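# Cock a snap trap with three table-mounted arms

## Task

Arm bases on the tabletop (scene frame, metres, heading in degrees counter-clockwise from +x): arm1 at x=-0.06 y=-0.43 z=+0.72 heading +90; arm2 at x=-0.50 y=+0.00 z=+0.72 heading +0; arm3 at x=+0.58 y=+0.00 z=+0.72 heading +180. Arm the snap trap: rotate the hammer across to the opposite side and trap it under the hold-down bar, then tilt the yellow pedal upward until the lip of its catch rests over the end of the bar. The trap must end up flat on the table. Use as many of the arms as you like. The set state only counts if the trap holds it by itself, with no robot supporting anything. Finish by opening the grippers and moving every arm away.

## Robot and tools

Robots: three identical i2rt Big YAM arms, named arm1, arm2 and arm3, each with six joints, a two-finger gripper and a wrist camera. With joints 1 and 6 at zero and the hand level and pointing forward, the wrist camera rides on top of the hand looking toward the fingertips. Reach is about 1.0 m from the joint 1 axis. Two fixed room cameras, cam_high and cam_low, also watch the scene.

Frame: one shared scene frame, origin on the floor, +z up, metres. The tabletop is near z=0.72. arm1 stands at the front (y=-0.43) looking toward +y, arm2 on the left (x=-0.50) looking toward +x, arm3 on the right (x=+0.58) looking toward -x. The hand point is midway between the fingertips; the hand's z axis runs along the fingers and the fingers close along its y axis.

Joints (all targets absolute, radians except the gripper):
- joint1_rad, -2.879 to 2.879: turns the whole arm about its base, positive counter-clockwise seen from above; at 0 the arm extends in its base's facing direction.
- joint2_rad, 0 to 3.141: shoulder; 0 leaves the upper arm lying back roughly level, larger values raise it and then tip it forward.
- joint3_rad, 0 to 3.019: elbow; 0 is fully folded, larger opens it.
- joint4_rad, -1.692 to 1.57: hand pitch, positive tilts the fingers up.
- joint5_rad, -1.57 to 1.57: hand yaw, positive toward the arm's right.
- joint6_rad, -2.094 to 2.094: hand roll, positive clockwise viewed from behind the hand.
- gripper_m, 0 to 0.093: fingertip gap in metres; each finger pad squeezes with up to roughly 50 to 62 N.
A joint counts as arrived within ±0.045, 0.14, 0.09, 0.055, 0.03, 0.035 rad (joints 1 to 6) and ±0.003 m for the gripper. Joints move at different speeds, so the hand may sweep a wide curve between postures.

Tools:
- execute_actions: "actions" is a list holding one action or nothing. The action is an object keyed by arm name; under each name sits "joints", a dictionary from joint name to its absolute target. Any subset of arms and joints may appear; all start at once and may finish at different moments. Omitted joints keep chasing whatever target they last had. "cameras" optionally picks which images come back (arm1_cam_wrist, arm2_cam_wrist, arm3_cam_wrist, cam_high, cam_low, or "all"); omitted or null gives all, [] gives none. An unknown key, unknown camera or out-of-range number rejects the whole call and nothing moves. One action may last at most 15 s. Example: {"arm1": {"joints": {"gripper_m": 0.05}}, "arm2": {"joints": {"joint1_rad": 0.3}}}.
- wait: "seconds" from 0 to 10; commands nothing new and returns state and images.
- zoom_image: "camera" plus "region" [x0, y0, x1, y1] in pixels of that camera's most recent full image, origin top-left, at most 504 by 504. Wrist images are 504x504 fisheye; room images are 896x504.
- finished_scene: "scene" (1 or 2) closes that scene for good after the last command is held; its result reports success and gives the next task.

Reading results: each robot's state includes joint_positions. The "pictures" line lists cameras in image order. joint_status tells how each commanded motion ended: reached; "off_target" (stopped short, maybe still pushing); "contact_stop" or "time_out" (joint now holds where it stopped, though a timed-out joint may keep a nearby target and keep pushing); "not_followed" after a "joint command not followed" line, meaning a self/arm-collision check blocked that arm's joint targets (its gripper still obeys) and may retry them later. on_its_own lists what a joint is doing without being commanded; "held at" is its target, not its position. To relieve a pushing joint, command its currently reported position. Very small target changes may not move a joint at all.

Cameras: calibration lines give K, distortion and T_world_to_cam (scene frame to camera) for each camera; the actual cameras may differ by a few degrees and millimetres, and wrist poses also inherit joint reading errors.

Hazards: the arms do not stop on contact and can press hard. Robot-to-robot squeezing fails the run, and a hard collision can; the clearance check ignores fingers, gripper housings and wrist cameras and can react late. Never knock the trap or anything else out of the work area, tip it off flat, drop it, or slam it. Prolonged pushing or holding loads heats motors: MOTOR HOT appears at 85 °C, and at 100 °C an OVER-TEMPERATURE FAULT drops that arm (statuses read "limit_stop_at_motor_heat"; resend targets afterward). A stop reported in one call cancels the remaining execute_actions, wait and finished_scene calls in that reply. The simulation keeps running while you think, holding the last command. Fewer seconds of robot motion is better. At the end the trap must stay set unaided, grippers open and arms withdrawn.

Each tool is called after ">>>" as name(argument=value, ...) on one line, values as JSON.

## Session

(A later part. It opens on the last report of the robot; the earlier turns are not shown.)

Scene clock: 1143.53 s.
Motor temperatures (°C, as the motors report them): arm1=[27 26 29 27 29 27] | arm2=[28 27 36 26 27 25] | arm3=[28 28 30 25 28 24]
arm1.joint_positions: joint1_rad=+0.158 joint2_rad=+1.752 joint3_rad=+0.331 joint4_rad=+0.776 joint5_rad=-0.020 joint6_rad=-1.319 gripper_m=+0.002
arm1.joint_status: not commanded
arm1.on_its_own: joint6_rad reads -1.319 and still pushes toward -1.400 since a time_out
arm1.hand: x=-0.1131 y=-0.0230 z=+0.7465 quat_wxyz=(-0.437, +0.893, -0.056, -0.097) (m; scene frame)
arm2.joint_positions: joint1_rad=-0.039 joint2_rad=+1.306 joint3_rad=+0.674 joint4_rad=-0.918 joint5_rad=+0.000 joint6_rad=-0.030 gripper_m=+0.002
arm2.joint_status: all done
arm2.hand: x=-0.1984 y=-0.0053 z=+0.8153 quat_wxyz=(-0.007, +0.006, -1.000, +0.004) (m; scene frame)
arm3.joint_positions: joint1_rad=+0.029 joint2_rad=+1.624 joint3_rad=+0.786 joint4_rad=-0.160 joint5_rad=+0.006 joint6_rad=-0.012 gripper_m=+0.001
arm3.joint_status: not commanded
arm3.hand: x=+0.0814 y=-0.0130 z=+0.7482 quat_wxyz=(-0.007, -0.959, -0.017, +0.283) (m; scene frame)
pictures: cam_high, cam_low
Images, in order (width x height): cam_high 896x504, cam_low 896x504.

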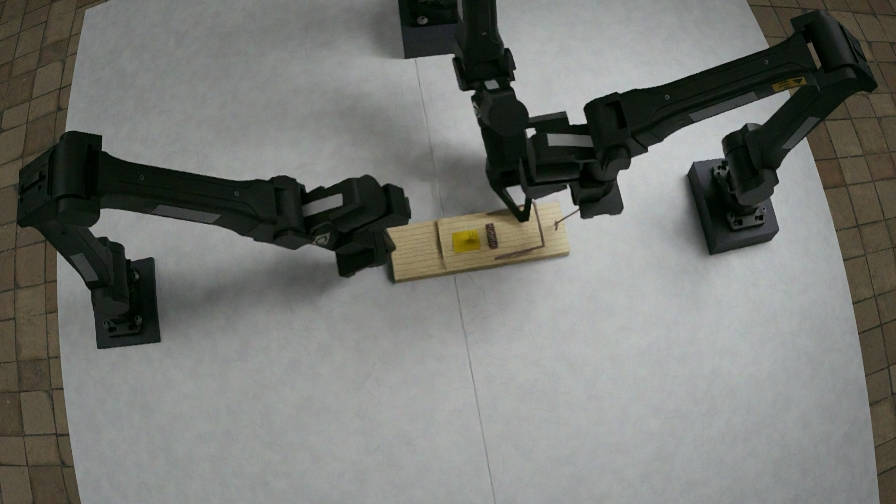

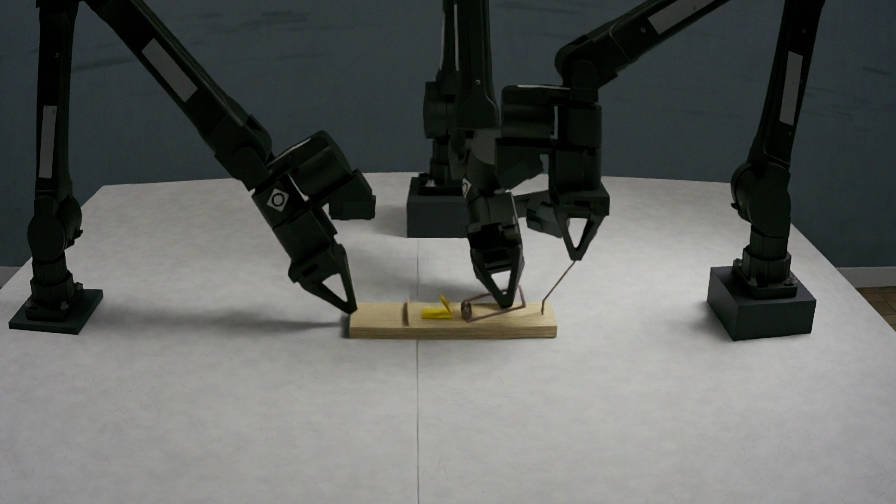

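>>> execute_actions(actions=[{"arm2":{"joints":{"joint2_rad":1.42,"joint3_rad":0.86,"joint4_rad":-1.09}}}], cameras=[])

>>> execute_actions(actions=[{"arm2":{"joints":{"joint2_rad":1.54,"joint3_rad":0.98,"joint4_rad":-1.24}}}], cameras=["cam_low","cam_high"])

Scene clock: 1157.23 s.
Motor temperatures (°C, as the motors report them): arm1=[27 26 29 27 29 27] | arm2=[28 27 37 26 27 25] | arm3=[28 28 30 25 28 24]
arm1.joint_positions: joint1_rad=+0.158 joint2_rad=+1.751 joint3_rad=+0.331 joint4_rad=+0.776 joint5_rad=-0.020 joint6_rad=-1.314 gripper_m=+0.002
arm1.joint_status: not commanded
arm1.on_its_own: joint6_rad reads -1.314 and still pushes toward -1.400 since a time_out
arm1.hand: x=-0.1131 y=-0.0228 z=+0.7470 quat_wxyz=(-0.437, +0.892, -0.058, -0.098) (m; scene frame)
arm2.joint_positions: joint1_rad=-0.039 joint2_rad=+1.428 joint3_rad=+0.798 joint4_rad=-1.075 joint5_rad=+0.000 joint6_rad=-0.030 gripper_m=+0.002
arm2.joint_status: all done
arm2.hand: x=-0.1890 y=-0.0054 z=+0.8194 quat_wxyz=(+0.070, +0.006, -0.998, +0.002) (m; scene frame)
arm3.joint_positions: joint1_rad=+0.029 joint2_rad=+1.624 joint3_rad=+0.786 joint4_rad=-0.160 joint5_rad=+0.006 joint6_rad=-0.012 gripper_m=+0.001
arm3.joint_status: not commanded
arm3.hand: x=+0.0814 y=-0.0130 z=+0.7482 quat_wxyz=(-0.007, -0.959, -0.017, +0.283) (m; scene frame)
pictures: none
No camera images: the call's "cameras" was empty. Leave "cameras" out to get every camera's image.

Scene clock: 1158.00 s.
Motor temperatures (°C, as the motors report them): arm1=[27 26 29 27 29 27] | arm2=[28 27 37 26 27 25] | arm3=[28 28 30 25 28 24]
arm1.joint_positions: joint1_rad=+0.158 joint2_rad=+1.751 joint3_rad=+0.331 joint4_rad=+0.776 joint5_rad=-0.020 joint6_rad=-1.314 gripper_m=+0.002
arm1.joint_status: not commanded
arm1.on_its_own: joint6_rad reads -1.314 and still pushes toward -1.400 since a time_out
arm1.hand: x=-0.1131 y=-0.0228 z=+0.7470 quat_wxyz=(-0.437, +0.892, -0.059, -0.098) (m; scene frame)
arm2.joint_positions: joint1_rad=-0.039 joint2_rad=+1.546 joint3_rad=+0.917 joint4_rad=-1.223 joint5_rad=+0.000 joint6_rad=-0.030 gripper_m=+0.002
arm2.joint_status: all done
arm2.hand: x=-0.1789 y=-0.0056 z=+0.8230 quat_wxyz=(+0.144, +0.006, -0.990, +0.000) (m; scene frame)
arm3.joint_positions: joint1_rad=+0.029 joint2_rad=+1.624 joint3_rad=+0.786 joint4_rad=-0.160 joint5_rad=+0.006 joint6_rad=-0.012 gripper_m=+0.001
arm3.joint_status: not commanded
arm3.hand: x=+0.0814 y=-0.0130 z=+0.7482 quat_wxyz=(-0.007, -0.959, -0.017, +0.283) (m; scene frame)
pictures: cam_high, cam_low
Images, in order (width x height): cam_high 896x504, cam_low 896x504.

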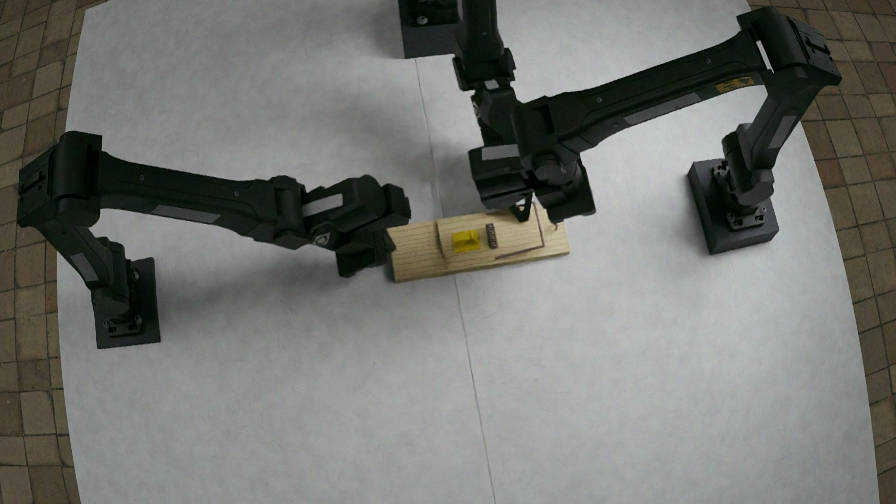

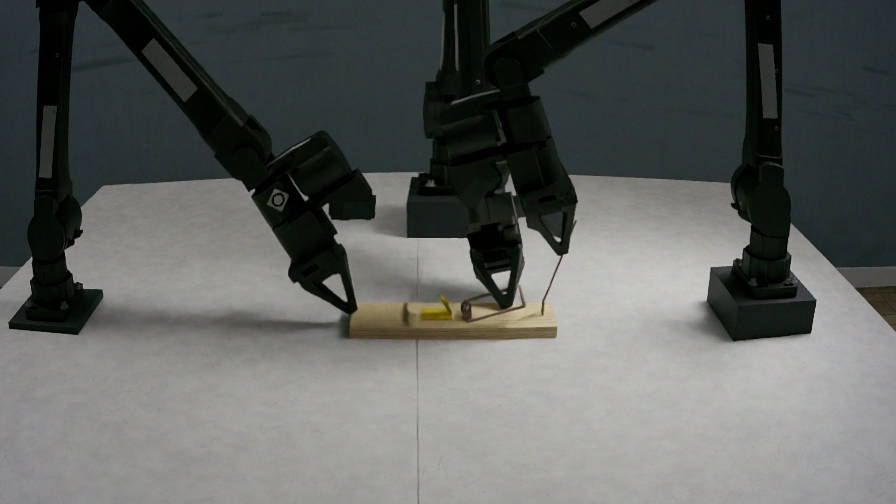

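>>> execute_actions(actions=[{"arm2":{"joints":{"joint2_rad":1.69,"joint3_rad":1.125,"joint4_rad":-1.41}}}], cameras=["cam_low"])

>>> execute_actions(actions=[{"arm2":{"joints":{"joint2_rad":1.835,"joint3_rad":1.27,"joint4_rad":-1.58}}}], cameras=["cam_low","cam_high"])

Scene clock: 1167.47 s.
Motor temperatures (°C, as the motors report them): arm1=[27 26 29 27 29 27] | arm2=[28 28 37 26 27 25] | arm3=[28 28 30 25 28 24]
arm1.joint_positions: joint1_rad=+0.158 joint2_rad=+1.751 joint3_rad=+0.331 joint4_rad=+0.776 joint5_rad=-0.020 joint6_rad=-1.314 gripper_m=+0.002
arm1.joint_status: not commanded
arm1.on_its_own: joint6_rad reads -1.314 and still pushes toward -1.400 since a time_out
arm1.hand: x=-0.1131 y=-0.0228 z=+0.7470 quat_wxyz=(-0.437, +0.892, -0.059, -0.098) (m; scene frame)
arm2.joint_positions: joint1_rad=-0.039 joint2_rad=+1.692 joint3_rad=+1.061 joint4_rad=-1.400 joint5_rad=+0.000 joint6_rad=-0.030 gripper_m=+0.002
arm2.joint_status: all done
arm2.hand: x=-0.1655 y=-0.0058 z=+0.8255 quat_wxyz=(+0.231, +0.005, -0.973, -0.002) (m; scene frame)
arm3.joint_positions: joint1_rad=+0.029 joint2_rad=+1.624 joint3_rad=+0.786 joint4_rad=-0.160 joint5_rad=+0.006 joint6_rad=-0.012 gripper_m=+0.001
arm3.joint_status: not commanded
arm3.hand: x=+0.0814 y=-0.0130 z=+0.7482 quat_wxyz=(-0.007, -0.959, -0.017, +0.283) (m; scene frame)
pictures: cam_low
Images, in order (width x height): cam_low 896x504.

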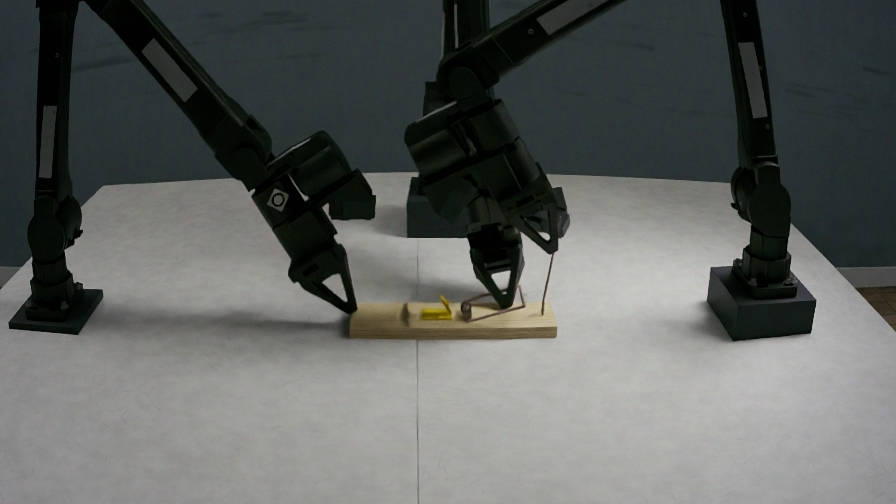

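Scene clock: 1168.27 s.
Motor temperatures (°C, as the motors report them): arm1=[27 26 29 27 29 27] | arm2=[28 28 37 26 27 25] | arm3=[28 28 30 25 28 24]
arm1.joint_positions: joint1_rad=+0.158 joint2_rad=+1.751 joint3_rad=+0.331 joint4_rad=+0.776 joint5_rad=-0.020 joint6_rad=-1.314 gripper_m=+0.002
arm1.joint_status: not commanded
arm1.on_its_own: joint6_rad reads -1.314 and still pushes toward -1.400 since a time_out
arm1.hand: x=-0.1131 y=-0.0228 z=+0.7470 quat_wxyz=(-0.437, +0.892, -0.059, -0.098) (m; scene frame)
arm2.joint_positions: joint1_rad=-0.039 joint2_rad=+1.838 joint3_rad=+1.200 joint4_rad=-1.570 joint5_rad=+0.000 joint6_rad=-0.030 gripper_m=+0.002
arm2.joint_status: all done
arm2.hand: x=-0.1519 y=-0.0060 z=+0.8258 quat_wxyz=(+0.316, +0.005, -0.949, -0.004) (m; scene frame)
arm3.joint_positions: joint1_rad=+0.029 joint2_rad=+1.624 joint3_rad=+0.786 joint4_rad=-0.160 joint5_rad=+0.006 joint6_rad=-0.012 gripper_m=+0.001
arm3.joint_status: not commanded
arm3.hand: x=+0.0814 y=-0.0130 z=+0.7482 quat_wxyz=(-0.007, -0.959, -0.017, +0.283) (m; scene frame)
pictures: cam_high, cam_low
Images, in order (width x height): cam_high 896x504, cam_low 896x504.

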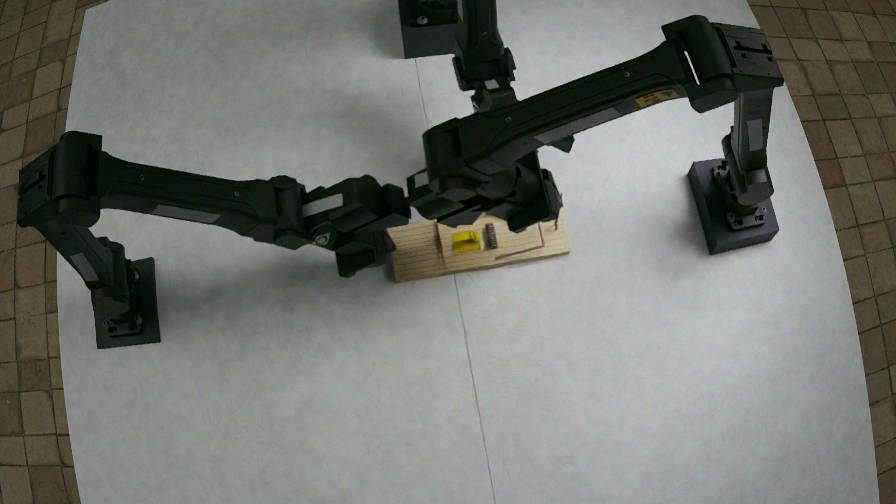

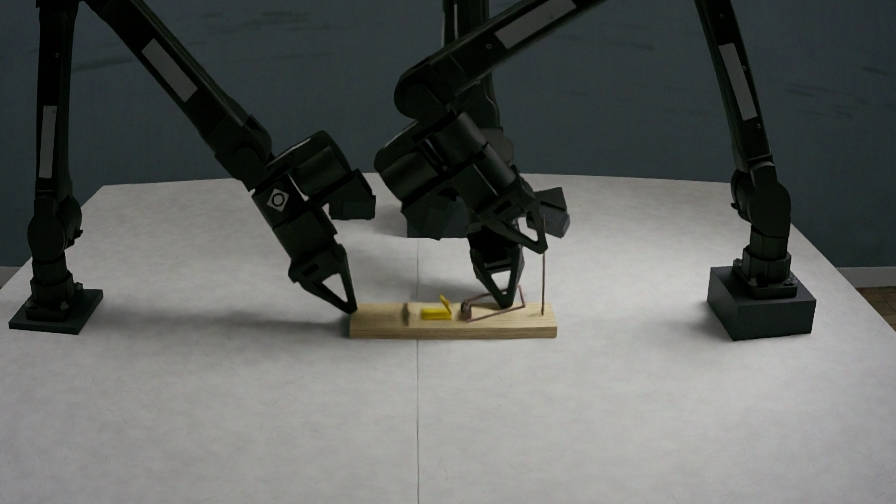

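>>> execute_actions(actions=[{"arm2":{"joints":{"joint2_rad":1.80,"joint4_rad":-1.48}}}], cameras=["cam_low"])

Scene clock: 1178.47 s.
Motor temperatures (°C, as the motors report them): arm1=[27 26 29 27 29 27] | arm2=[28 28 37 26 27 25] | arm3=[28 28 30 25 28 24]
arm1.joint_positions: joint1_rad=+0.158 joint2_rad=+1.751 joint3_rad=+0.331 joint4_rad=+0.776 joint5_rad=-0.020 joint6_rad=-1.314 gripper_m=+0.002
arm1.joint_status: not commanded
arm1.on_its_own: joint6_rad reads -1.314 and still pushes toward -1.400 since a time_out
arm1.hand: x=-0.1131 y=-0.0228 z=+0.7470 quat_wxyz=(-0.437, +0.892, -0.059, -0.098) (m; scene frame)
arm2.joint_positions: joint1_rad=-0.039 joint2_rad=+1.805 joint3_rad=+1.241 joint4_rad=-1.489 joint5_rad=-0.002 joint6_rad=-0.030 gripper_m=+0.001
arm2.joint_status: all done
arm2.hand: x=-0.1153 y=-0.0064 z=+0.8337 quat_wxyz=(+0.242, +0.005, -0.970, -0.003) (m; scene frame)
arm3.joint_positions: joint1_rad=+0.029 joint2_rad=+1.624 joint3_rad=+0.786 joint4_rad=-0.160 joint5_rad=+0.006 joint6_rad=-0.012 gripper_m=+0.001
arm3.joint_status: not commanded
arm3.hand: x=+0.0814 y=-0.0129 z=+0.7482 quat_wxyz=(-0.007, -0.959, -0.017, +0.283) (m; scene frame)
pictures: cam_low
Images, in order (width x height): cam_low 896x504.

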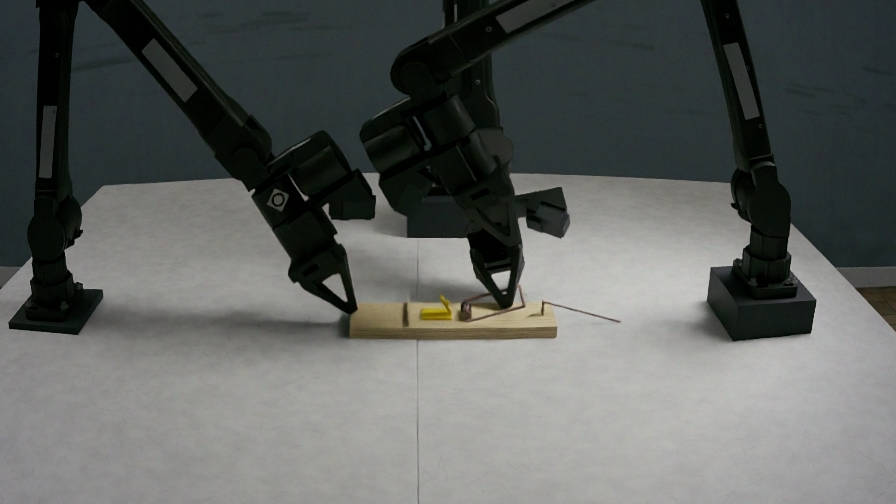

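>>> execute_actions(actions=[{"arm2":{"joints":{"joint2_rad":1.4,"joint3_rad":0.9,"joint4_rad":-1.2}}}], cameras=[])

>>> execute_actions(actions=[{"arm2":{"joints":{"joint1_rad":0.55,"joint2_rad":1.4,"joint3_rad":0.7,"joint4_rad":-0.8,"joint5_rad":0.9,"joint6_rad":-1.57}}}], cameras=["cam_low","cam_high"])

Scene clock: 1198.27 s.
Motor temperatures (°C, as the motors report them): arm1=[27 26 29 27 29 27] | arm2=[28 28 35 26 27 25] | arm3=[28 28 30 25 28 24]
arm1.joint_positions: joint1_rad=+0.158 joint2_rad=+1.751 joint3_rad=+0.331 joint4_rad=+0.776 joint5_rad=-0.020 joint6_rad=-1.314 gripper_m=+0.002
arm1.joint_status: not commanded
arm1.on_its_own: joint6_rad reads -1.314 and still pushes toward -1.400 since a time_out
arm1.hand: x=-0.1131 y=-0.0228 z=+0.7470 quat_wxyz=(-0.437, +0.892, -0.059, -0.098) (m; scene frame)
arm2.joint_positions: joint1_rad=-0.039 joint2_rad=+1.392 joint3_rad=+0.905 joint4_rad=-1.210 joint5_rad=-0.002 joint6_rad=-0.030 gripper_m=+0.001
arm2.joint_status: all done
arm2.hand: x=-0.1717 y=-0.0052 z=+0.8656 quat_wxyz=(+0.066, +0.006, -0.998, +0.001) (m; scene frame)
arm3.joint_positions: joint1_rad=+0.029 joint2_rad=+1.624 joint3_rad=+0.786 joint4_rad=-0.160 joint5_rad=+0.006 joint6_rad=-0.012 gripper_m=+0.001
arm3.joint_status: not commanded
arm3.hand: x=+0.0814 y=-0.0129 z=+0.7482 quat_wxyz=(-0.007, -0.959, -0.017, +0.283) (m; scene frame)
pictures: none
No camera images: the call's "cameras" was empty. Leave "cameras" out to get every camera's image.

Scene clock: 1200.40 s.
Motor temperatures (°C, as the motors report them): arm1=[27 26 29 27 29 27] | arm2=[28 28 35 26 27 25] | arm3=[28 28 30 25 28 24]
arm1.joint_positions: joint1_rad=+0.158 joint2_rad=+1.751 joint3_rad=+0.331 joint4_rad=+0.776 joint5_rad=-0.020 joint6_rad=-1.314 gripper_m=+0.002
arm1.joint_status: not commanded
arm1.on_its_own: joint6_rad reads -1.314 and still pushes toward -1.400 since a time_out
arm1.hand: x=-0.1131 y=-0.0228 z=+0.7470 quat_wxyz=(-0.437, +0.892, -0.059, -0.098) (m; scene frame)
arm2.joint_positions: joint1_rad=+0.549 joint2_rad=+1.392 joint3_rad=+0.696 joint4_rad=-0.811 joint5_rad=+0.896 joint6_rad=-1.553 gripper_m=+0.001
arm2.joint_status: all done
arm2.hand: x=-0.1521 y=+0.0636 z=+0.8620 quat_wxyz=(+0.183, +0.781, -0.449, +0.395) (m; scene frame)
arm3.joint_positions: joint1_rad=+0.029 joint2_rad=+1.624 joint3_rad=+0.786 joint4_rad=-0.160 joint5_rad=+0.006 joint6_rad=-0.012 gripper_m=+0.001
arm3.joint_status: not commanded
arm3.hand: x=+0.0814 y=-0.0129 z=+0.7482 quat_wxyz=(-0.007, -0.959, -0.017, +0.283) (m; scene frame)
pictures: cam_high, cam_low
Images, in order (width x height): cam_high 896x504, cam_low 896x504.

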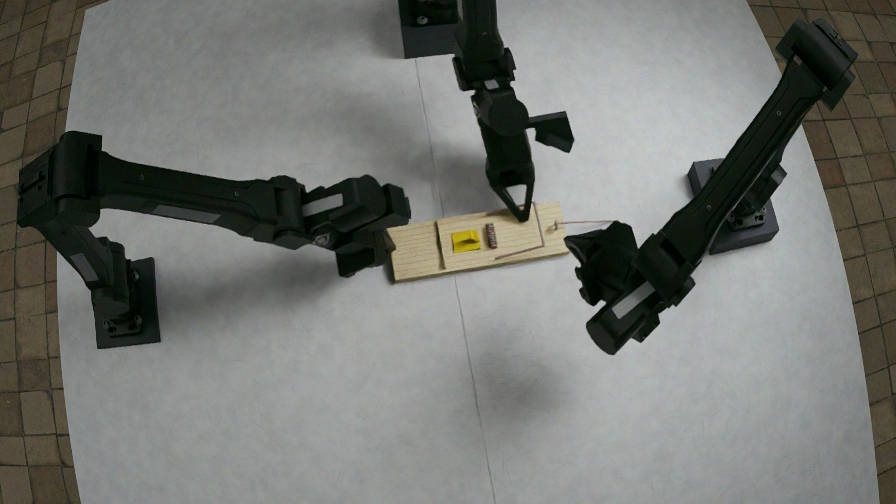

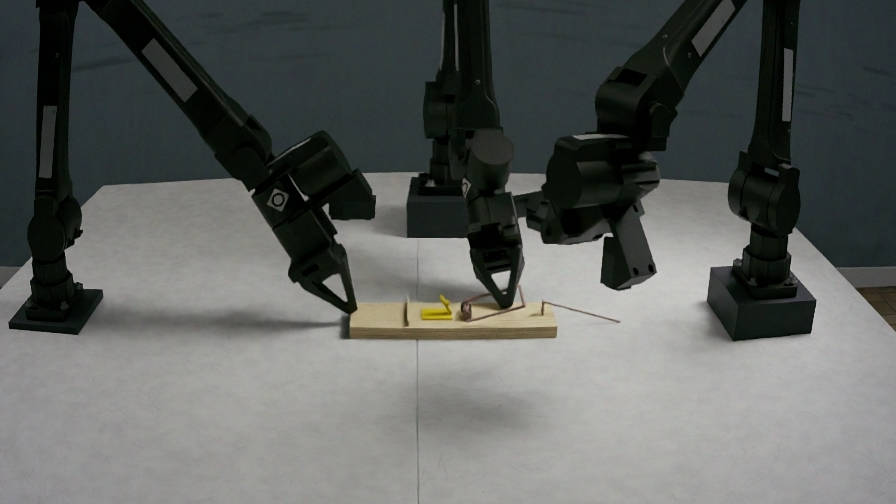

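>>> execute_actions(actions=[{"arm2":{"joints":{"joint1_rad":0.54,"joint2_rad":1.43,"joint3_rad":0.49,"joint4_rad":-0.55,"joint6_rad":0}}}], cameras=[])

>>> execute_actions(actions=[{"arm2":{"joints":{"joint2_rad":1.66,"joint3_rad":0.46,"joint4_rad":-0.285}}}], cameras=["cam_low","cam_high"])

Scene clock: 1227.87 s.
Motor temperatures (°C, as the motors report them): arm1=[27 26 29 27 29 27] | arm2=[28 28 34 26 27 25] | arm3=[28 28 30 25 28 24]
arm1.joint_positions: joint1_rad=+0.158 joint2_rad=+1.751 joint3_rad=+0.331 joint4_rad=+0.776 joint5_rad=-0.020 joint6_rad=-1.314 gripper_m=+0.002
arm1.joint_status: not commanded
arm1.on_its_own: joint6_rad reads -1.314 and still pushes toward -1.400 since a time_out
arm1.hand: x=-0.1131 y=-0.0228 z=+0.7470 quat_wxyz=(-0.437, +0.892, -0.059, -0.098) (m; scene frame)
arm2.joint_positions: joint1_rad=+0.549 joint2_rad=+1.418 joint3_rad=+0.483 joint4_rad=-0.562 joint5_rad=+0.897 joint6_rad=-0.017 gripper_m=+0.001
arm2.joint_status: all done
arm2.hand: x=-0.1986 y=+0.0335 z=+0.7999 quat_wxyz=(-0.147, +0.247, -0.865, +0.410) (m; scene frame)
arm3.joint_positions: joint1_rad=+0.029 joint2_rad=+1.624 joint3_rad=+0.786 joint4_rad=-0.160 joint5_rad=+0.006 joint6_rad=-0.012 gripper_m=+0.001
arm3.joint_status: not commanded
arm3.hand: x=+0.0814 y=-0.0129 z=+0.7482 quat_wxyz=(-0.007, -0.959, -0.017, +0.283) (m; scene frame)
pictures: none
No camera images: the call's "cameras" was empty. Leave "cameras" out to get every camera's image.

Scene clock: 1228.87 s.
Motor temperatures (°C, as the motors report them): arm1=[27 26 29 27 29 27] | arm2=[28 28 34 26 27 25] | arm3=[28 28 30 25 28 24]
arm1.joint_positions: joint1_rad=+0.158 joint2_rad=+1.751 joint3_rad=+0.331 joint4_rad=+0.776 joint5_rad=-0.020 joint6_rad=-1.314 gripper_m=+0.002
arm1.joint_status: not commanded
arm1.on_its_own: joint6_rad reads -1.314 and still pushes toward -1.400 since a time_out
arm1.hand: x=-0.1131 y=-0.0228 z=+0.7470 quat_wxyz=(-0.437, +0.892, -0.059, -0.098) (m; scene frame)
arm2.joint_positions: joint1_rad=+0.549 joint2_rad=+1.652 joint3_rad=+0.462 joint4_rad=-0.297 joint5_rad=+0.898 joint6_rad=-0.015 gripper_m=+0.001
arm2.joint_status: all done
arm2.hand: x=-0.1939 y=+0.0363 z=+0.7401 quat_wxyz=(-0.151, +0.245, -0.866, +0.409) (m; scene frame)
arm3.joint_positions: joint1_rad=+0.029 joint2_rad=+1.624 joint3_rad=+0.786 joint4_rad=-0.160 joint5_rad=+0.006 joint6_rad=-0.012 gripper_m=+0.001
arm3.joint_status: not commanded
arm3.hand: x=+0.0814 y=-0.0129 z=+0.7482 quat_wxyz=(-0.007, -0.959, -0.017, +0.283) (m; scene frame)
pictures: cam_high, cam_low
Images, in order (width x height): cam_high 896x504, cam_low 896x504.

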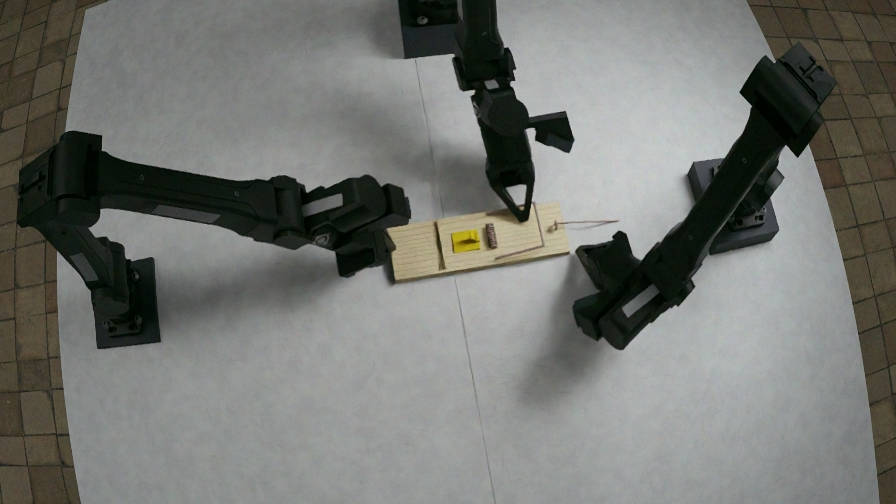

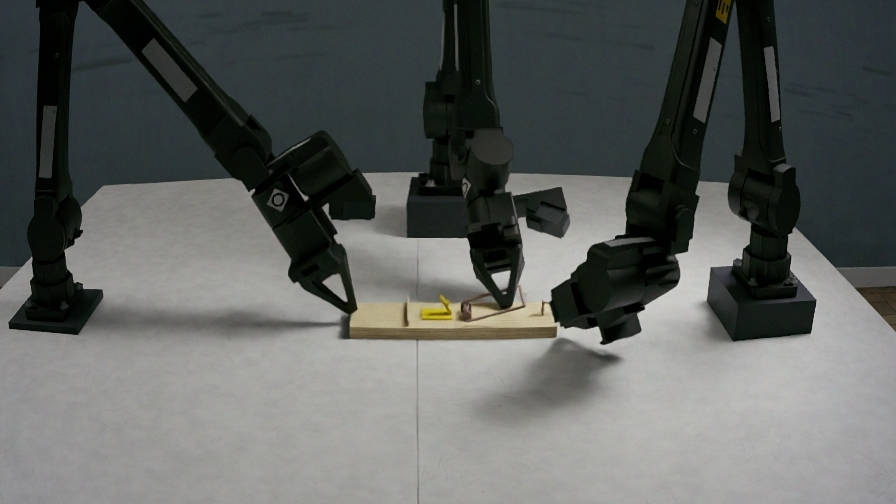

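Lower slightly, then sweep.

>>> execute_actions(actions=[{"arm2":{"joints":{"joint2_rad":1.685,"joint1_rad":0.47}}}], cameras=[])

>>> execute_actions(actions=[{"arm2":{"joints":{"joint1_rad":0.36}}}], cameras=["arm2_cam_wrist","cam_high","arm1_cam_wrist"])

Scene clock: 1241.73 s.
Motor temperatures (°C, as the motors report them): arm1=[27 26 29 27 29 27] | arm2=[28 28 33 26 28 25] | arm3=[28 28 30 25 28 24]
arm1.joint_positions: joint1_rad=+0.158 joint2_rad=+1.751 joint3_rad=+0.331 joint4_rad=+0.776 joint5_rad=-0.020 joint6_rad=-1.314 gripper_m=+0.002
arm1.joint_status: not commanded
arm1.on_its_own: joint6_rad reads -1.314 and still pushes toward -1.400 since a time_out
arm1.hand: x=-0.1131 y=-0.0228 z=+0.7470 quat_wxyz=(-0.437, +0.892, -0.059, -0.098) (m; scene frame)
arm2.joint_positions: joint1_rad=+0.471 joint2_rad=+1.666 joint3_rad=+0.462 joint4_rad=-0.296 joint5_rad=+0.898 joint6_rad=-0.015 gripper_m=+0.001
arm2.joint_status: all done
arm2.hand: x=-0.1939 y=+0.0112 z=+0.7368 quat_wxyz=(-0.130, +0.213, -0.874, +0.416) (m; scene frame)
arm3.joint_positions: joint1_rad=+0.029 joint2_rad=+1.624 joint3_rad=+0.786 joint4_rad=-0.160 joint5_rad=+0.006 joint6_rad=-0.012 gripper_m=+0.001
arm3.joint_status: not commanded
arm3.hand: x=+0.0814 y=-0.0129 z=+0.7482 quat_wxyz=(-0.007, -0.959, -0.017, +0.283) (m; scene frame)
pictures: none
No camera images: the call's "cameras" was empty. Leave "cameras" out to get every camera's image.

Scene clock: 1242.47 s.
Motor temperatures (°C, as the motors report them): arm1=[27 26 29 27 29 27] | arm2=[28 28 33 26 28 25] | arm3=[28 28 30 25 28 24]
arm1.joint_positions: joint1_rad=+0.158 joint2_rad=+1.751 joint3_rad=+0.331 joint4_rad=+0.776 joint5_rad=-0.020 joint6_rad=-1.314 gripper_m=+0.002
arm1.joint_status: not commanded
arm1.on_its_own: joint6_rad reads -1.314 and still pushes toward -1.400 since a time_out
arm1.hand: x=-0.1131 y=-0.0228 z=+0.7470 quat_wxyz=(-0.437, +0.892, -0.059, -0.098) (m; scene frame)
arm2.joint_positions: joint1_rad=+0.359 joint2_rad=+1.666 joint3_rad=+0.462 joint4_rad=-0.295 joint5_rad=+0.897 joint6_rad=-0.015 gripper_m=+0.001
arm2.joint_status: all done
arm2.hand: x=-0.1943 y=-0.0230 z=+0.7370 quat_wxyz=(-0.107, +0.163, -0.885, +0.423) (m; scene frame)
arm3.joint_positions: joint1_rad=+0.029 joint2_rad=+1.624 joint3_rad=+0.786 joint4_rad=-0.160 joint5_rad=+0.007 joint6_rad=-0.012 gripper_m=+0.001
arm3.joint_status: not commanded
arm3.hand: x=+0.0814 y=-0.0128 z=+0.7482 quat_wxyz=(-0.006, -0.959, -0.017, +0.283) (m; scene frame)
pictures: arm1_cam_wrist, arm2_cam_wrist, cam_high
camera_calibration (this result's frames):
arm1_cam_wrist: T_world_to_cam=[[0.198106, 0.602619, 0.773048, -0.538672], [0.859635, -0.485747, 0.158362, -0.0272573], [0.470938, 0.633167, -0.614262, 0.652324], [0, 0, 0, 1]] pos_world=[-0.177058, -0.101656, 0.821434]
arm2_cam_wrist: T_world_to_cam=[[0.184683, -0.597447, 0.780352, -0.553783], [-0.945128, 0.109757, 0.307712, -0.398957], [-0.26949, -0.794362, -0.544393, 0.45705], [0, 0, 0, 1]] pos_world=[-0.15162, 0.0759957, 0.803724]
Images, in order (width x height): arm1_cam_wrist 504x504, arm2_cam_wrist 504x504, cam_high 896x504.

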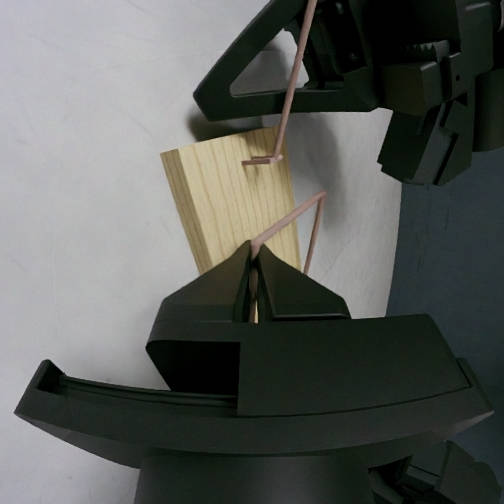

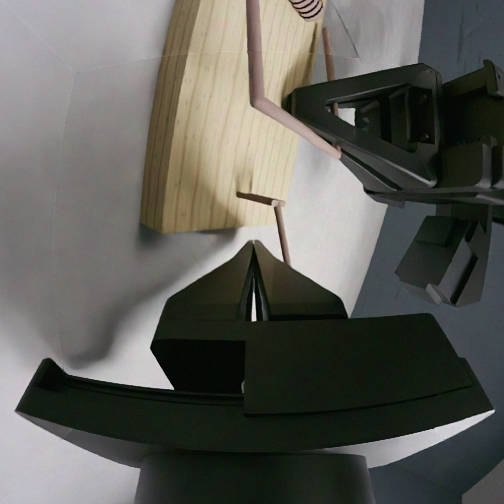

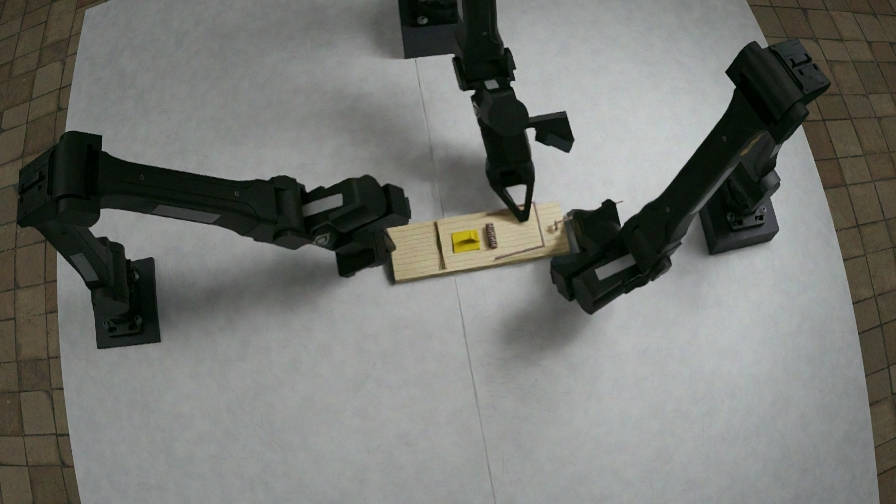

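>>> execute_actions(actions=[{"arm2":{"joints":{"joint1_rad":0.375,"joint2_rad":1.46,"joint3_rad":0.51,"joint4_rad":-0.545}}}], cameras=["cam_low","arm1_cam_wrist"])

>>> execute_actions(actions=[{"arm2":{"joints":{"joint1_rad":0.335,"joint2_rad":1.5,"joint3_rad":0.615,"joint4_rad":-0.6}}}], cameras=["cam_low","cam_high","arm1_cam_wrist"])

Scene clock: 1251.23 s.
Motor temperatures (°C, as the motors report them): arm1=[27 26 29 27 29 27] | arm2=[28 28 32 26 28 25] | arm3=[28 28 30 25 28 24]
arm1.joint_positions: joint1_rad=+0.158 joint2_rad=+1.751 joint3_rad=+0.331 joint4_rad=+0.776 joint5_rad=-0.020 joint6_rad=-1.314 gripper_m=+0.002
arm1.joint_status: not commanded
arm1.on_its_own: joint6_rad reads -1.314 and still pushes toward -1.400 since a time_out
arm1.hand: x=-0.1131 y=-0.0228 z=+0.7470 quat_wxyz=(-0.437, +0.892, -0.059, -0.098) (m; scene frame)
arm2.joint_positions: joint1_rad=+0.366 joint2_rad=+1.451 joint3_rad=+0.490 joint4_rad=-0.534 joint5_rad=+0.898 joint6_rad=-0.015 gripper_m=+0.001
arm2.joint_status: all done
arm2.hand: x=-0.1932 y=-0.0201 z=+0.7940 quat_wxyz=(-0.110, +0.166, -0.884, +0.422) (m; scene frame)
arm3.joint_positions: joint1_rad=+0.029 joint2_rad=+1.624 joint3_rad=+0.786 joint4_rad=-0.160 joint5_rad=+0.007 joint6_rad=-0.012 gripper_m=+0.001
arm3.joint_status: not commanded
arm3.hand: x=+0.0814 y=-0.0128 z=+0.7482 quat_wxyz=(-0.006, -0.959, -0.017, +0.283) (m; scene frame)
pictures: arm1_cam_wrist, cam_low
camera_calibration (this result's frames):
arm1_cam_wrist: T_world_to_cam=[[0.198106, 0.602619, 0.773048, -0.538672], [0.859635, -0.485747, 0.158362, -0.0272573], [0.470938, 0.633167, -0.614262, 0.652324], [0, 0, 0, 1]] pos_world=[-0.177058, -0.101656, 0.821434]
Images, in order (width x height): arm1_cam_wrist 504x504, cam_low 896x504.

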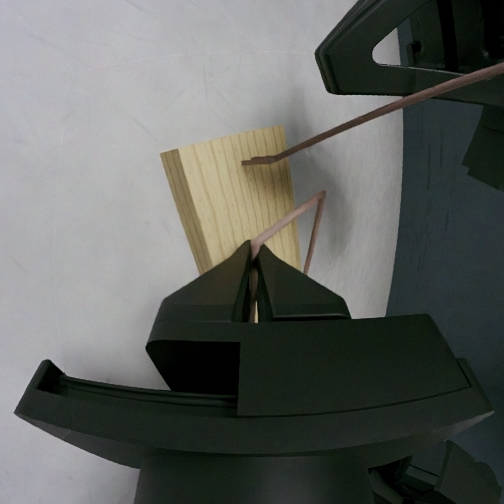

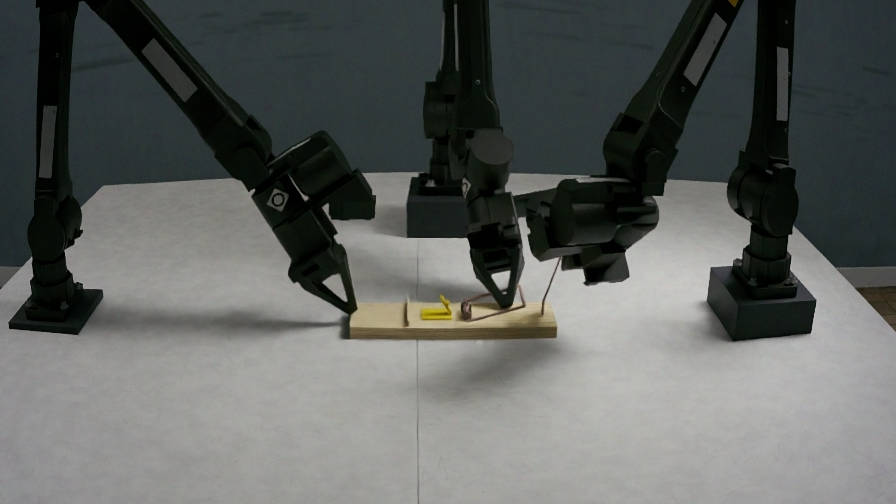

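Scene clock: 1252.17 s.
Motor temperatures (°C, as the motors report them): arm1=[27 26 29 27 29 27] | arm2=[28 28 33 26 28 25] | arm3=[28 28 30 25 28 24]
arm1.joint_positions: joint1_rad=+0.158 joint2_rad=+1.751 joint3_rad=+0.331 joint4_rad=+0.776 joint5_rad=-0.020 joint6_rad=-1.314 gripper_m=+0.002
arm1.joint_status: not commanded
arm1.on_its_own: joint6_rad reads -1.314 and still pushes toward -1.400 since a time_out
arm1.hand: x=-0.1131 y=-0.0228 z=+0.7470 quat_wxyz=(-0.437, +0.892, -0.059, -0.098) (m; scene frame)
arm2.joint_positions: joint1_rad=+0.341 joint2_rad=+1.487 joint3_rad=+0.599 joint4_rad=-0.590 joint5_rad=+0.898 joint6_rad=-0.015 gripper_m=+0.001
arm2.joint_status: all done
arm2.hand: x=-0.1570 y=-0.0138 z=+0.8096 quat_wxyz=(-0.112, +0.151, -0.887, +0.422) (m; scene frame)
arm3.joint_positions: joint1_rad=+0.029 joint2_rad=+1.624 joint3_rad=+0.786 joint4_rad=-0.160 joint5_rad=+0.007 joint6_rad=-0.012 gripper_m=+0.001
arm3.joint_status: not commanded
arm3.hand: x=+0.0814 y=-0.0128 z=+0.7482 quat_wxyz=(-0.006, -0.959, -0.017, +0.283) (m; scene frame)
pictures: arm1_cam_wrist, cam_high, cam_low
camera_calibration (this result's frames):
arm1_cam_wrist: T_world_to_cam=[[0.198106, 0.602619, 0.773048, -0.538672], [0.859635, -0.485747, 0.158362, -0.0272573], [0.470938, 0.633167, -0.614262, 0.652324], [0, 0, 0, 1]] pos_world=[-0.177058, -0.101656, 0.821434]
Images, in order (width x height): arm1_cam_wrist 504x504, cam_high 896x504, cam_low 896x504.

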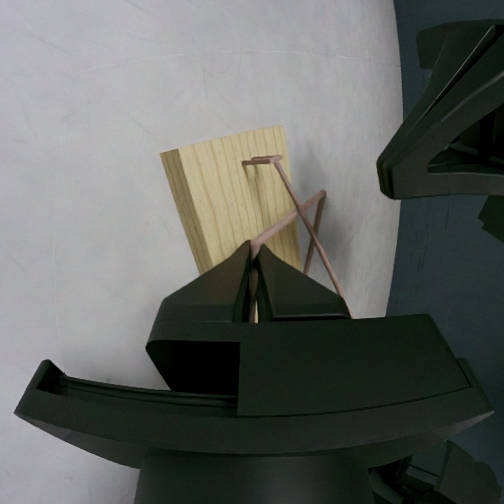

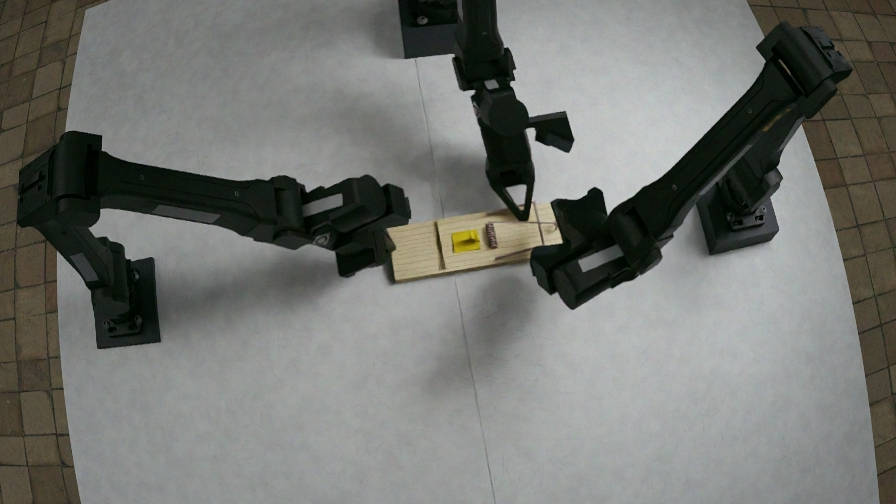

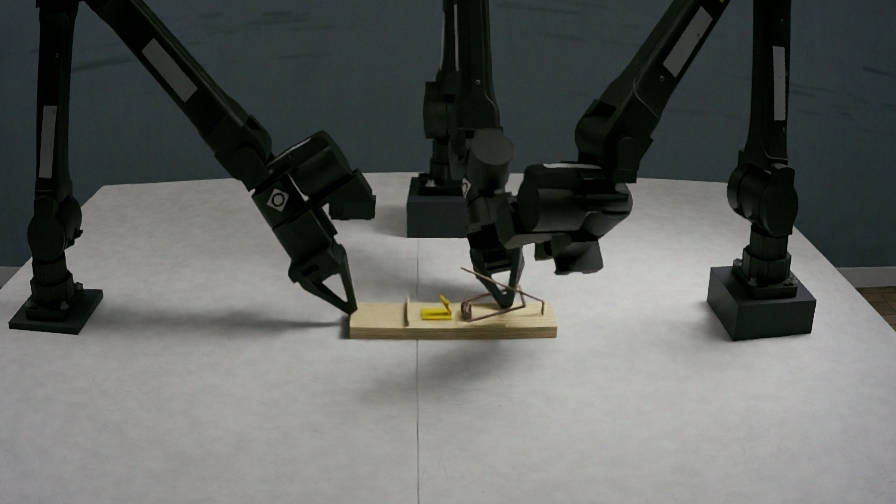

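>>> execute_actions(actions=[{"arm2":{"joints":{"joint1_rad":0.268,"joint2_rad":1.64,"joint3_rad":0.855,"joint4_rad":-0.7}}}], cameras=["cam_low","arm2_cam_wrist"])

>>> execute_actions(actions=[{"arm2":{"joints":{"joint2_rad":1.73,"joint3_rad":0.815,"joint4_rad":-0.58}}}])

Scene clock: 1269.50 s.
Motor temperatures (°C, as the motors report them): arm1=[27 26 29 27 29 27] | arm2=[28 28 33 26 28 25] | arm3=[28 28 30 25 28 24]
arm1.joint_positions: joint1_rad=+0.158 joint2_rad=+1.751 joint3_rad=+0.331 joint4_rad=+0.776 joint5_rad=-0.020 joint6_rad=-1.314 gripper_m=+0.002
arm1.joint_status: not commanded
arm1.on_its_own: joint6_rad reads -1.314 and still pushes toward -1.400 since a time_out
arm1.hand: x=-0.1131 y=-0.0228 z=+0.7470 quat_wxyz=(-0.437, +0.892, -0.059, -0.098) (m; scene frame)
arm2.joint_positions: joint1_rad=+0.267 joint2_rad=+1.633 joint3_rad=+0.839 joint4_rad=-0.690 joint5_rad=+0.898 joint6_rad=-0.015 gripper_m=+0.001
arm2.joint_status: all done
arm2.hand: x=-0.0812 y=-0.0160 z=+0.8237 quat_wxyz=(-0.094, +0.120, -0.891, +0.427) (m; scene frame)
arm3.joint_positions: joint1_rad=+0.029 joint2_rad=+1.624 joint3_rad=+0.786 joint4_rad=-0.160 joint5_rad=+0.007 joint6_rad=-0.012 gripper_m=+0.001
arm3.joint_status: not commanded
arm3.hand: x=+0.0814 y=-0.0128 z=+0.7482 quat_wxyz=(-0.006, -0.959, -0.017, +0.283) (m; scene frame)
pictures: arm2_cam_wrist, cam_low
camera_calibration (this result's frames):
arm2_cam_wrist: T_world_to_cam=[[0.118131, -0.613857, 0.780529, -0.643973], [-0.935285, 0.195286, 0.295137, -0.307011], [-0.333598, -0.764881, -0.551062, 0.541008], [0, 0, 0, 1]] pos_world=[-0.0305903, 0.0784541, 0.891378]
Images, in order (width x height): arm2_cam_wrist 504x504, cam_low 896x504.

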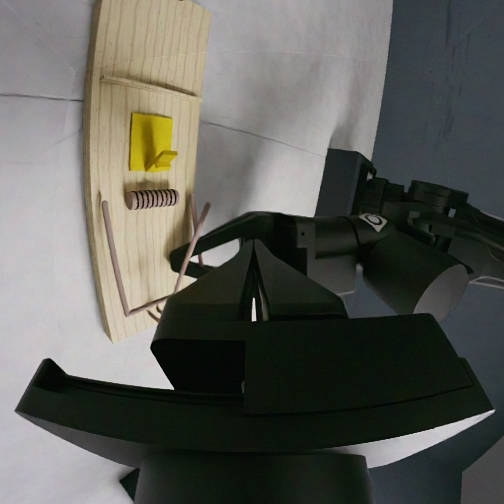

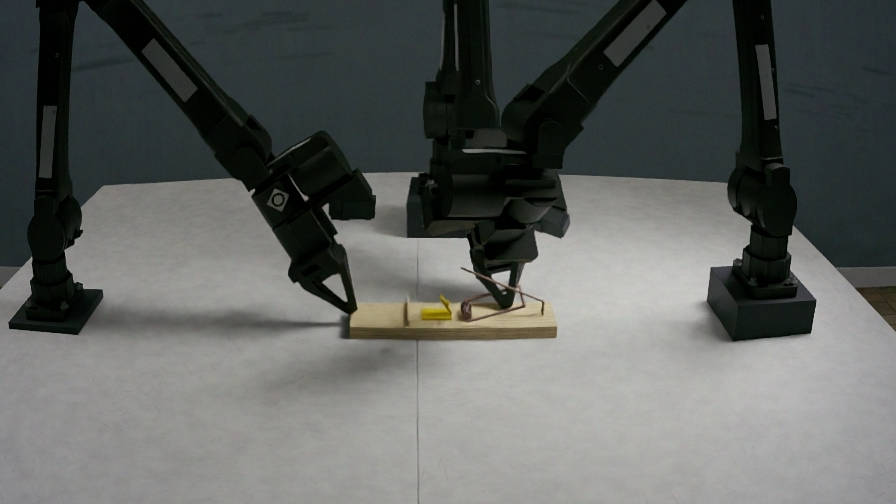

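Scene clock: 1270.30 s.
Motor temperatures (°C, as the motors report them): arm1=[27 26 29 27 29 27] | arm2=[28 28 33 26 28 25] | arm3=[28 28 30 25 28 24]
arm1.joint_positions: joint1_rad=+0.158 joint2_rad=+1.752 joint3_rad=+0.331 joint4_rad=+0.775 joint5_rad=-0.020 joint6_rad=-1.318 gripper_m=+0.002
arm1.joint_status: not commanded
arm1.on_its_own: joint6_rad reads -1.318 and still pushes toward -1.400 since a time_out
arm1.hand: x=-0.1132 y=-0.0232 z=+0.7462 quat_wxyz=(-0.436, +0.893, -0.056, -0.097) (m; scene frame)
arm2.joint_positions: joint1_rad=+0.267 joint2_rad=+1.716 joint3_rad=+0.817 joint4_rad=-0.597 joint5_rad=+0.905 joint6_rad=-0.014 gripper_m=+0.001
arm2.joint_status: all done
arm2.hand: x=-0.0824 y=-0.0174 z=+0.7893 quat_wxyz=(-0.090, +0.121, -0.890, +0.431) (m; scene frame)
arm3.joint_positions: joint1_rad=+0.029 joint2_rad=+1.624 joint3_rad=+0.786 joint4_rad=-0.160 joint5_rad=+0.007 joint6_rad=-0.012 gripper_m=+0.001
arm3.joint_status: not commanded
arm3.hand: x=+0.0814 y=-0.0128 z=+0.7482 quat_wxyz=(-0.006, -0.959, -0.017, +0.283) (m; scene frame)
pictures: arm1_cam_wrist, arm2_cam_wrist, arm3_cam_wrist, cam_high, cam_low
camera_calibration (this result's frames):
arm1_cam_wrist: T_world_to_cam=[[0.19282, 0.604559, 0.77287, -0.538265], [0.860598, -0.482573, 0.162774, -0.0303328], [0.471372, 0.633744, -0.613332, 0.651536], [0, 0, 0, 1]] pos_world=[-0.177223, -0.102132, 0.820555]
arm2_cam_wrist: T_world_to_cam=[[0.123453, -0.606335, 0.785568, -0.621245], [-0.932812, 0.199171, 0.30032, -0.301514], [-0.338557, -0.769863, -0.541009, 0.512246], [0, 0, 0, 1]] pos_world=[-0.0311376, 0.0777293, 0.855711]
arm3_cam_wrist: T_world_to_cam=[[-0.0313947, 0.999471, 0.0085164, 0.0079697], [0.998192, 0.0309152, 0.0515549, -0.110415], [0.0512644, 0.0101196, -0.998634, 0.866559], [0, 0, 0, 1]] pos_world=[0.066042, -0.0133212, 0.871]
Images, in order (width x height): arm1_cam_wrist 504x504, arm2_cam_wrist 504x504, arm3_cam_wrist 504x504, cam_high 896x504, cam_low 896x504.

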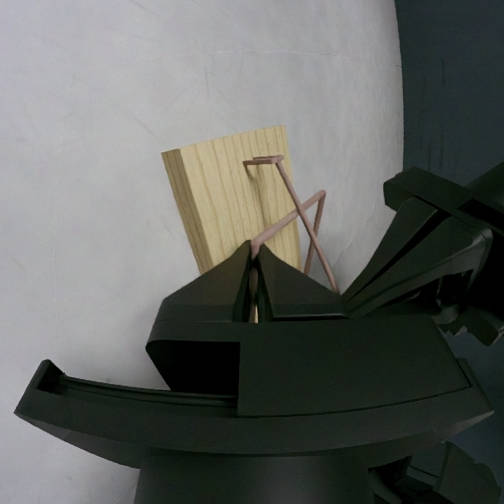

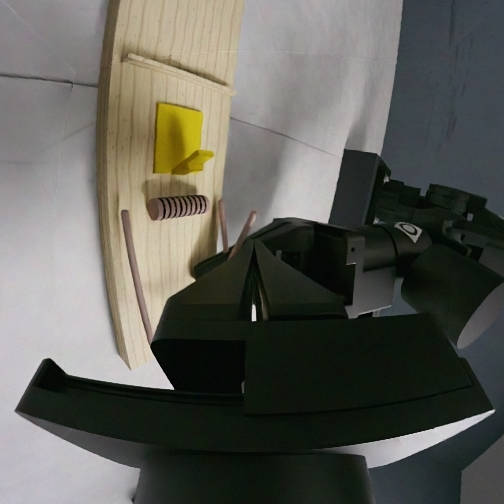

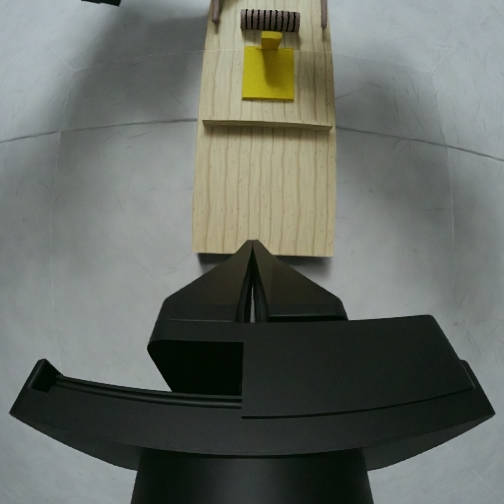

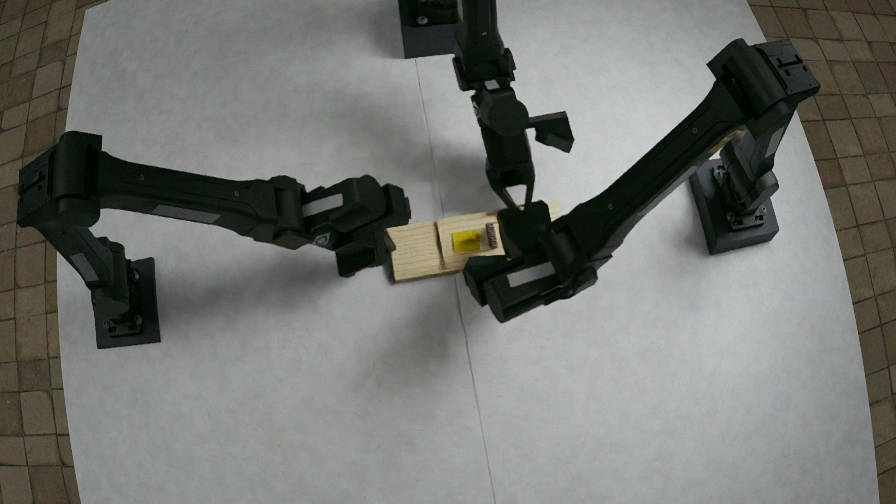

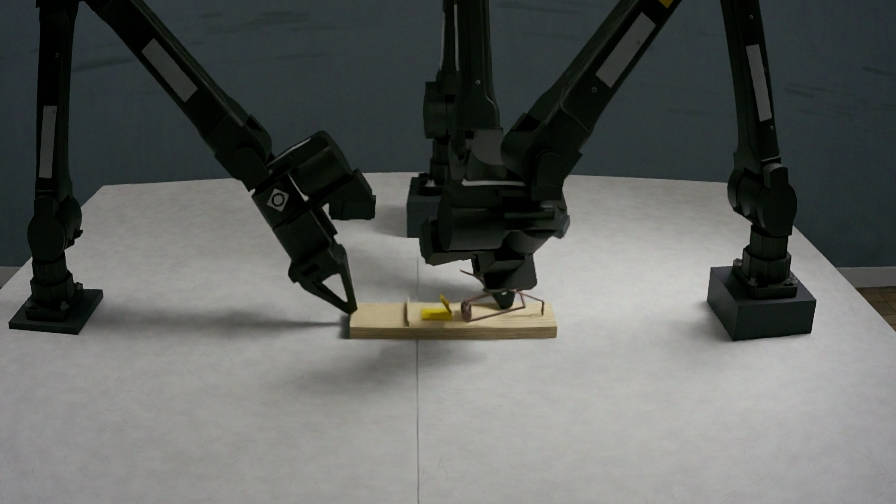

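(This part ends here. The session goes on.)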